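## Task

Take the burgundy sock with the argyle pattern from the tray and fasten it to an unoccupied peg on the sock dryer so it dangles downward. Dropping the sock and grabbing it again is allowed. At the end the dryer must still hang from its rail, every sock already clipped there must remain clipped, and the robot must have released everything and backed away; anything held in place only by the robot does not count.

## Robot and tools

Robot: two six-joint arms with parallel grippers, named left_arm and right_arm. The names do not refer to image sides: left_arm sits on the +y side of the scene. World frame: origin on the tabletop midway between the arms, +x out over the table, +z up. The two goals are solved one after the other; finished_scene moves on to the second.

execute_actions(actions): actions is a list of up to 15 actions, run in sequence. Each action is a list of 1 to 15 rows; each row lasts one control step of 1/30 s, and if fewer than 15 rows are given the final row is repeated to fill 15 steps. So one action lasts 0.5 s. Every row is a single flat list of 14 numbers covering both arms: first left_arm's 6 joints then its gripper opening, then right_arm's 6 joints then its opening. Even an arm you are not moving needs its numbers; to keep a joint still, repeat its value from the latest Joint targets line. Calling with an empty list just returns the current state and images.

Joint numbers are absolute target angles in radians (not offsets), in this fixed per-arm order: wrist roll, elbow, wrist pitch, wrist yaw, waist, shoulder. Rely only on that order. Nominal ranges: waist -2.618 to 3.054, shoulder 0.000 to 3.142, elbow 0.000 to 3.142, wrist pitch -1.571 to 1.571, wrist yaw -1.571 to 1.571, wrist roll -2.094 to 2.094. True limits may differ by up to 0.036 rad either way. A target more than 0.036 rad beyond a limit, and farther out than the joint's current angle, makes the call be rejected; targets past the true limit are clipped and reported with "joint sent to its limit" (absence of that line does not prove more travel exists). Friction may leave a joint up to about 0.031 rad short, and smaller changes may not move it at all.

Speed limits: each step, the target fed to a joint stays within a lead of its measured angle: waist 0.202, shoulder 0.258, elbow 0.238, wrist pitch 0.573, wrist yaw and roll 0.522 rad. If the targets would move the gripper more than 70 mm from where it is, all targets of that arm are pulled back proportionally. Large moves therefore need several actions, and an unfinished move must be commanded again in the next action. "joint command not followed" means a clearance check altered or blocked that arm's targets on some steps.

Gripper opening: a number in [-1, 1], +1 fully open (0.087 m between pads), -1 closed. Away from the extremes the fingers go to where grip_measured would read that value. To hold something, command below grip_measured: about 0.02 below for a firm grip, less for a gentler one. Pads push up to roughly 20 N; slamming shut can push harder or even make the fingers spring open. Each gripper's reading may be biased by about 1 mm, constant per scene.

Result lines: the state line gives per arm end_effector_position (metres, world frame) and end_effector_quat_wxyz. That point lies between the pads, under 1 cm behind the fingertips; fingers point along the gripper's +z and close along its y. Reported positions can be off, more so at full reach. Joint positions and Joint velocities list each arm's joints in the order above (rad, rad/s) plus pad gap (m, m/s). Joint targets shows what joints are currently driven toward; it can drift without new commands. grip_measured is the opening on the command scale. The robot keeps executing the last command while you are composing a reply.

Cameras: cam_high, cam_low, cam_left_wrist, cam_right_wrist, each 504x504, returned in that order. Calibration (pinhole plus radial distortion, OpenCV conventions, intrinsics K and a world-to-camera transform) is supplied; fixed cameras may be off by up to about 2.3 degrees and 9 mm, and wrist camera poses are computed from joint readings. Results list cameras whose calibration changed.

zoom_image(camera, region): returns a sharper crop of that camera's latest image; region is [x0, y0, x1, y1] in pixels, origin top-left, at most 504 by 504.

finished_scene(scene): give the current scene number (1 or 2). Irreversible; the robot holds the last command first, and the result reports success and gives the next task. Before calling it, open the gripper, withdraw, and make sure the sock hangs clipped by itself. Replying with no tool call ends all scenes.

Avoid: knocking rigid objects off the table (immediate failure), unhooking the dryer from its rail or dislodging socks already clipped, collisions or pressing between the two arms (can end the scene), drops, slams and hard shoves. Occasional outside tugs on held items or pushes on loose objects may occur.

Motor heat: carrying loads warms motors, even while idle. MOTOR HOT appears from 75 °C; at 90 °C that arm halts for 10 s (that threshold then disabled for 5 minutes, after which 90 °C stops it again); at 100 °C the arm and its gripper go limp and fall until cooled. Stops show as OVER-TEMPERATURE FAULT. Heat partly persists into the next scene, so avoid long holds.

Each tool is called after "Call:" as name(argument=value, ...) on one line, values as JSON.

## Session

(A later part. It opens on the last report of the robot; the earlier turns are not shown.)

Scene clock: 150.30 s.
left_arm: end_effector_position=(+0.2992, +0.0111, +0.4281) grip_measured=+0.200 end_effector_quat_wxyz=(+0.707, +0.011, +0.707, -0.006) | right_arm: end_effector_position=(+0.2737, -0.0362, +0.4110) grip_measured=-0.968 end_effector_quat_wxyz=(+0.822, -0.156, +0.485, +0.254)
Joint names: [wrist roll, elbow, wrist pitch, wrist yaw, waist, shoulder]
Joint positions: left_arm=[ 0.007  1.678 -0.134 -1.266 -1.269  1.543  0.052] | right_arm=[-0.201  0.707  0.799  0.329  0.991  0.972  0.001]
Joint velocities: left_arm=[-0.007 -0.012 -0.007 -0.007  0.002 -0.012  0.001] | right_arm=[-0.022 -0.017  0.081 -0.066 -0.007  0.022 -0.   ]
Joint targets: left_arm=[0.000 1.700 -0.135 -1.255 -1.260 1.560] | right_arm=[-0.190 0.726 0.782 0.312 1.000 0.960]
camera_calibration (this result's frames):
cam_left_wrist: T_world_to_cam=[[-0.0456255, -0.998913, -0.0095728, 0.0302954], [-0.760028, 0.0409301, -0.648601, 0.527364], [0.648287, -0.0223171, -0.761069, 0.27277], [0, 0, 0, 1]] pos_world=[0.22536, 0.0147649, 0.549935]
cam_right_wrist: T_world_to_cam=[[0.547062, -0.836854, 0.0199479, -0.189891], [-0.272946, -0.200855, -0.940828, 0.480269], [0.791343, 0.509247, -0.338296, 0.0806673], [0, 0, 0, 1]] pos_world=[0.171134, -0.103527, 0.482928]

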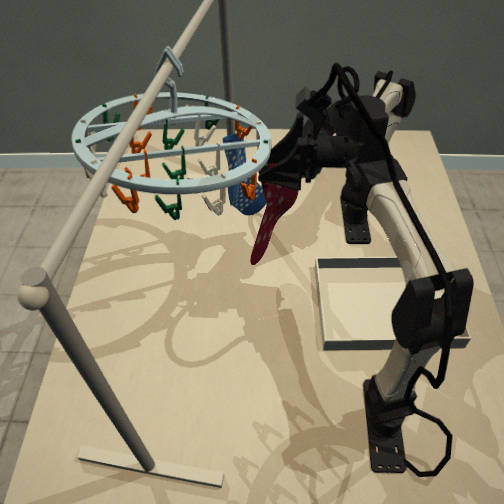

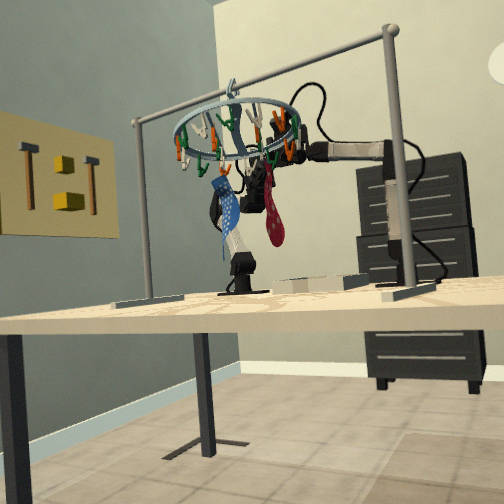

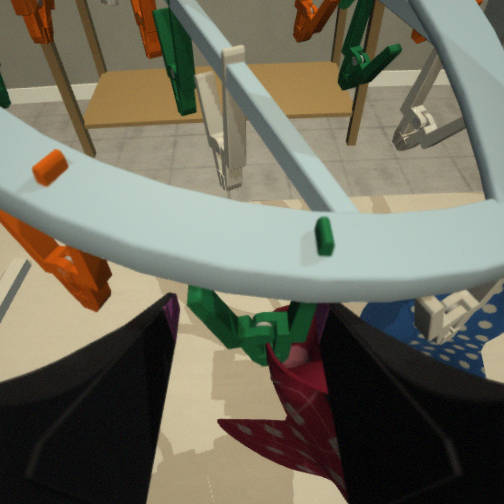

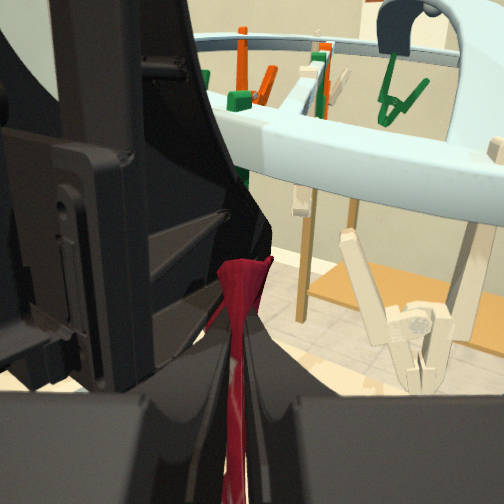

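Call:
execute_actions(actions=[[[0.0,1.68,-0.135,-1.31,-1.30,1.535,0.2, -0.19,0.726,0.782,0.312,1.0,0.960,-1]],[[0.0,1.66,-0.135,-1.40,-1.38,1.50,0.2, -0.19,0.726,0.782,0.312,1.0,0.960,-1]],[[0.0,1.60,-0.135,-1.40,-1.42,1.44,0.2, -0.19,0.726,0.782,0.312,1.0,0.960,-0.5]]])

Scene clock: 153.83 s.
left_arm: end_effector_position=(+0.2509, +0.0248, +0.4360) grip_measured=+0.200 end_effector_quat_wxyz=(+0.708, +0.007, +0.705, -0.020) | right_arm: end_effector_position=(+0.2725, -0.0345, +0.4113) grip_measured=-0.500 end_effector_quat_wxyz=(+0.822, -0.161, +0.482, +0.257)
Joint names: [wrist roll, elbow, wrist pitch, wrist yaw, waist, shoulder]
Joint positions: left_arm=[ 0.007  1.616 -0.139 -1.394 -1.411  1.451  0.052] | right_arm=[-0.201  0.707  0.798  0.318  0.991  0.972  0.022]
Joint velocities: left_arm=[-0.11  -0.002  0.022 -0.081 -0.012 -0.002 -0.001] | right_arm=[-0.081 -0.007 -0.081  0.007  0.002 -0.012 -0.001]
Joint targets: left_arm=[0.000 1.600 -0.135 -1.400 -1.420 1.440] | right_arm=[-0.190 0.726 0.782 0.312 1.000 0.960]
camera_calibration (this result's frames):
cam_left_wrist: T_world_to_cam=[[-0.059732, -0.998088, 0.015875, 0.0342447], [-0.757111, 0.0349345, -0.652352, 0.496202], [0.65055, -0.0509854, -0.75775, 0.309085], [0, 0, 0, 1]] pos_world=[0.17665, 0.0326035, 0.557364]
cam_right_wrist: T_world_to_cam=[[0.555444, -0.831159, 0.0256253, -0.192272], [-0.266336, -0.20701, -0.941388, 0.478754], [0.787748, 0.516064, -0.33635, 0.0813351], [0, 0, 0, 1]] pos_world=[0.170234, -0.102676, 0.482977]

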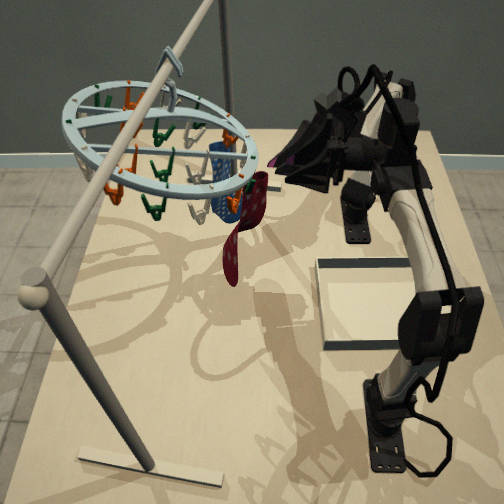

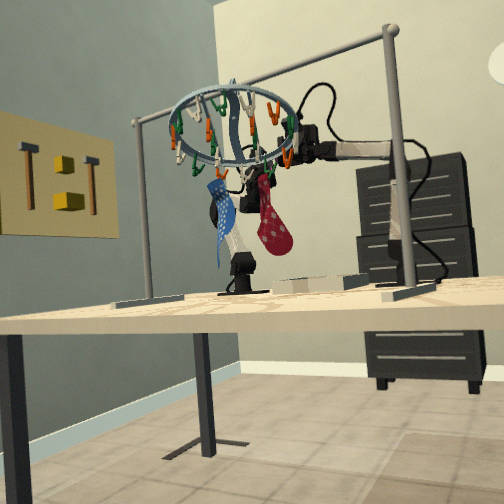

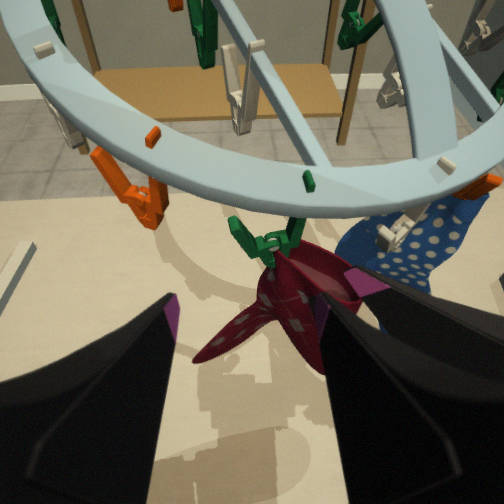

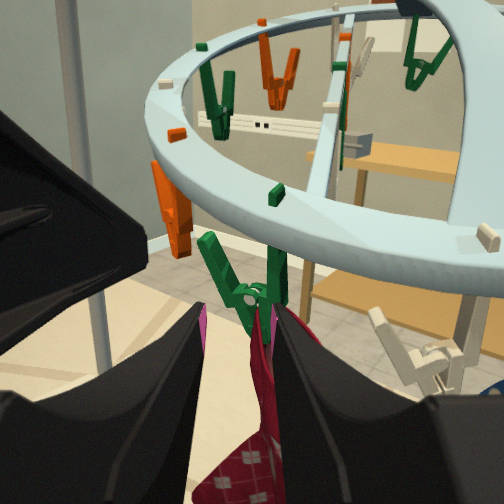

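The sock is hanging from the peg. Next I'll move both arms clear.

Call:
execute_actions(actions=[[[0.0,1.4,-0.16,-1.2,-1.47,1.2,0.2, -0.19,0.55,0.75,0.312,1.0,0.70,-0.5]],[[0.0,1.1,-0.2,-0.95,-1.51,0.9,0.2, -0.15,0.40,0.6,0.25,0.9,0.45,-0.5]],[[0.0,1.0,-0.2,-0.85,-1.51,0.8,0.2, -0.1,0.35,0.4,0.2,0.8,0.35,-0.5]],[[0.0,1.0,-0.2,-0.85,-1.51,0.8,0.2, -0.1,0.35,0.4,0.2,0.8,0.35,-0.5]]])

Scene clock: 156.43 s.
left_arm: end_effector_position=(+0.1801, +0.0756, +0.3707) grip_measured=+0.200 end_effector_quat_wxyz=(+0.669, +0.233, +0.668, -0.227) | right_arm: end_effector_position=(+0.2351, -0.1345, +0.3364) grip_measured=-0.500 end_effector_quat_wxyz=(+0.808, -0.159, +0.517, +0.234)
Joint names: [wrist roll, elbow, wrist pitch, wrist yaw, waist, shoulder]
Joint positions: left_arm=[ 0.006  1.014 -0.204 -0.857 -1.499  0.813  0.052] | right_arm=[-0.112  0.375  0.424  0.206  0.808  0.362  0.022]
Joint velocities: left_arm=[-0.007 -0.002  0.007  0.081  0.027 -0.007 -0.   ] | right_arm=[-0.051  0.007  0.007 -0.022 -0.002 -0.012  0.   ]
Joint targets: left_arm=[0.000 1.000 -0.200 -0.850 -1.510 0.800] | right_arm=[-0.100 0.350 0.400 0.200 0.800 0.350]
camera_calibration (this result's frames):
cam_left_wrist: T_world_to_cam=[[-0.632946, -0.774123, -0.0106475, 0.177935], [-0.585953, 0.487991, -0.646934, 0.331167], [0.506003, -0.403235, -0.762471, 0.362681], [0, 0, 0, 1]] pos_world=[0.123154, 0.122383, 0.492672]
cam_right_wrist: T_world_to_cam=[[0.520403, -0.853512, 0.0264161, -0.247733], [-0.335797, -0.232989, -0.912664, 0.380705], [0.785125, 0.466083, -0.407855, 0.155155], [0, 0, 0, 1]] pos_world=[0.134945, -0.195058, 0.417281]

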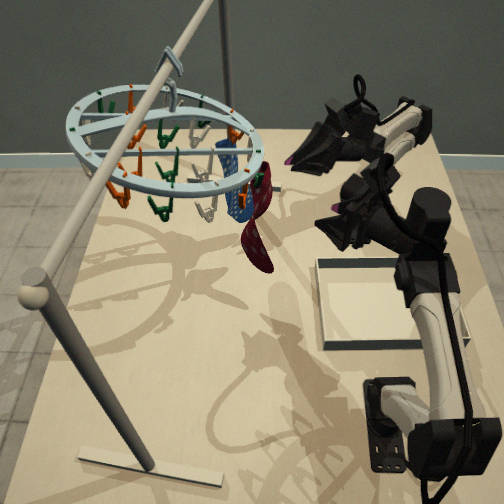

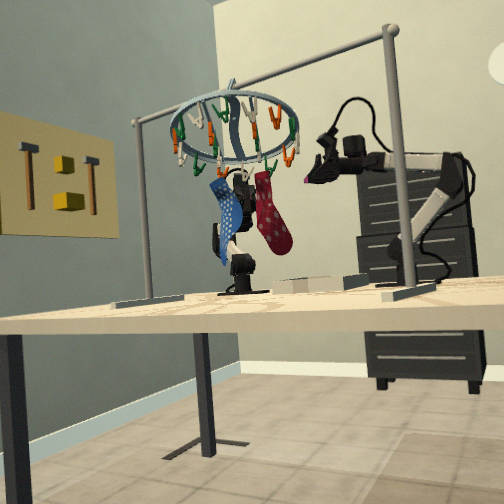

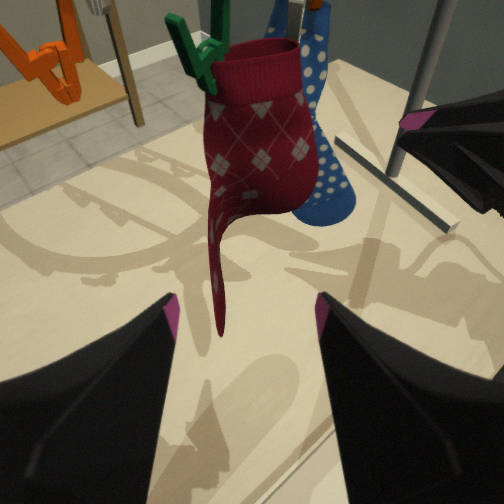

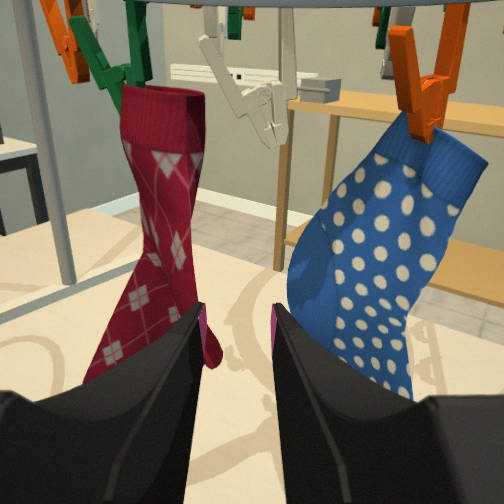

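Call:
execute_actions(actions=[[[0.0,1.0,-0.2,-0.85,-1.51,0.8,0.2, -0.1,0.2,0.1,0.1,1.0,0.15,-0.5]],[[0.0,1.0,-0.2,-0.85,-1.51,0.8,0.2, -0.1,0.2,0.1,0.1,1.0,0.15,-0.5]]])

Scene clock: 158.20 s.
left_arm: end_effector_position=(+0.1801, +0.0756, +0.3707) grip_measured=+0.200 end_effector_quat_wxyz=(+0.669, +0.234, +0.668, -0.228) | right_arm: end_effector_position=(+0.1861, -0.0935, +0.2334) grip_measured=-0.500 end_effector_quat_wxyz=(+0.708, -0.300, +0.567, +0.295)
Joint names: [wrist roll, elbow, wrist pitch, wrist yaw, waist, shoulder]
Joint positions: left_arm=[ 0.006  1.014 -0.204 -0.857 -1.499  0.813  0.052] | right_arm=[-0.111  0.219  0.125  0.106  0.992  0.166  0.022]
Joint velocities: left_arm=[ 0.022 -0.022  0.022 -0.007 -0.017 -0.002 -0.001] | right_arm=[ 0.037  0.002 -0.037  0.081  0.002 -0.012 -0.001]
Joint targets: left_arm=[0.000 1.000 -0.200 -0.850 -1.510 0.800] | right_arm=[-0.100 0.200 0.100 0.100 1.000 0.150]
camera_calibration (this result's frames):
cam_left_wrist: T_world_to_cam=[[-0.633241, -0.773881, -0.0106467, 0.177903], [-0.585768, 0.488214, -0.646934, 0.331118], [0.505848, -0.403428, -0.762472, 0.362723], [0, 0, 0, 1]] pos_world=[0.123131, 0.122352, 0.492672]
cam_right_wrist: T_world_to_cam=[[0.742887, -0.660674, 0.107831, -0.226879], [-0.347997, -0.518754, -0.780892, 0.224702], [0.571853, 0.54259, -0.615289, 0.227709], [0, 0, 0, 1]] pos_world=[0.116526, -0.15688, 0.340039]

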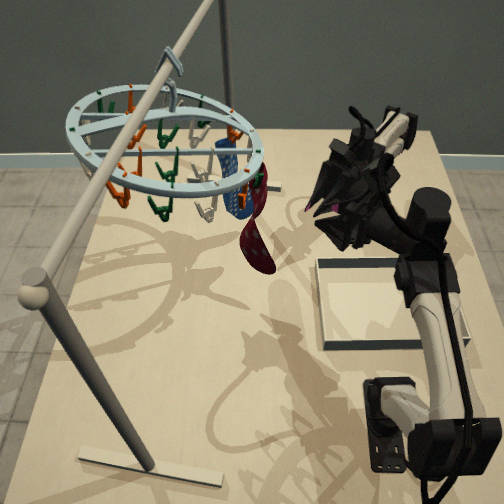

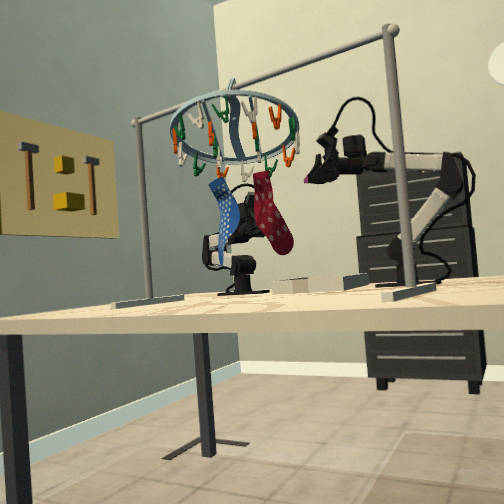

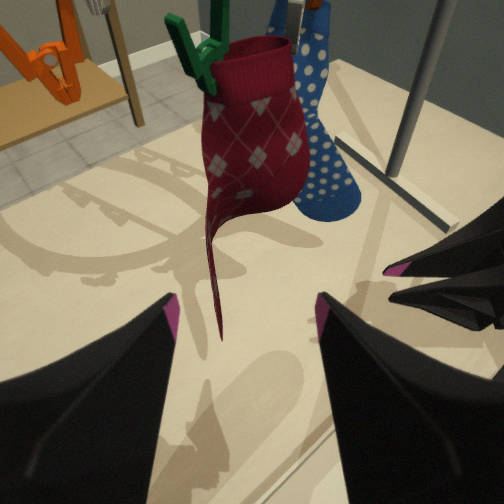

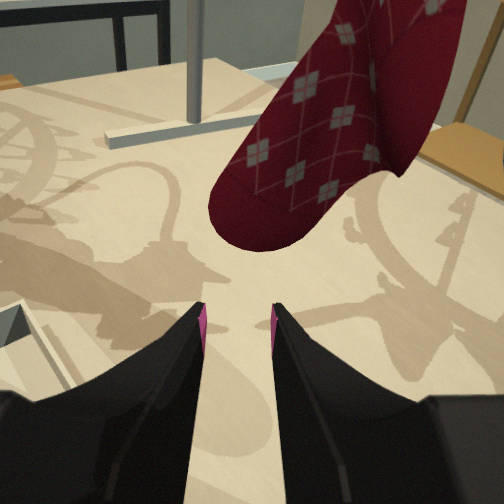

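Call:
finished_scene(scene=2)

The scene is finished: the task was done.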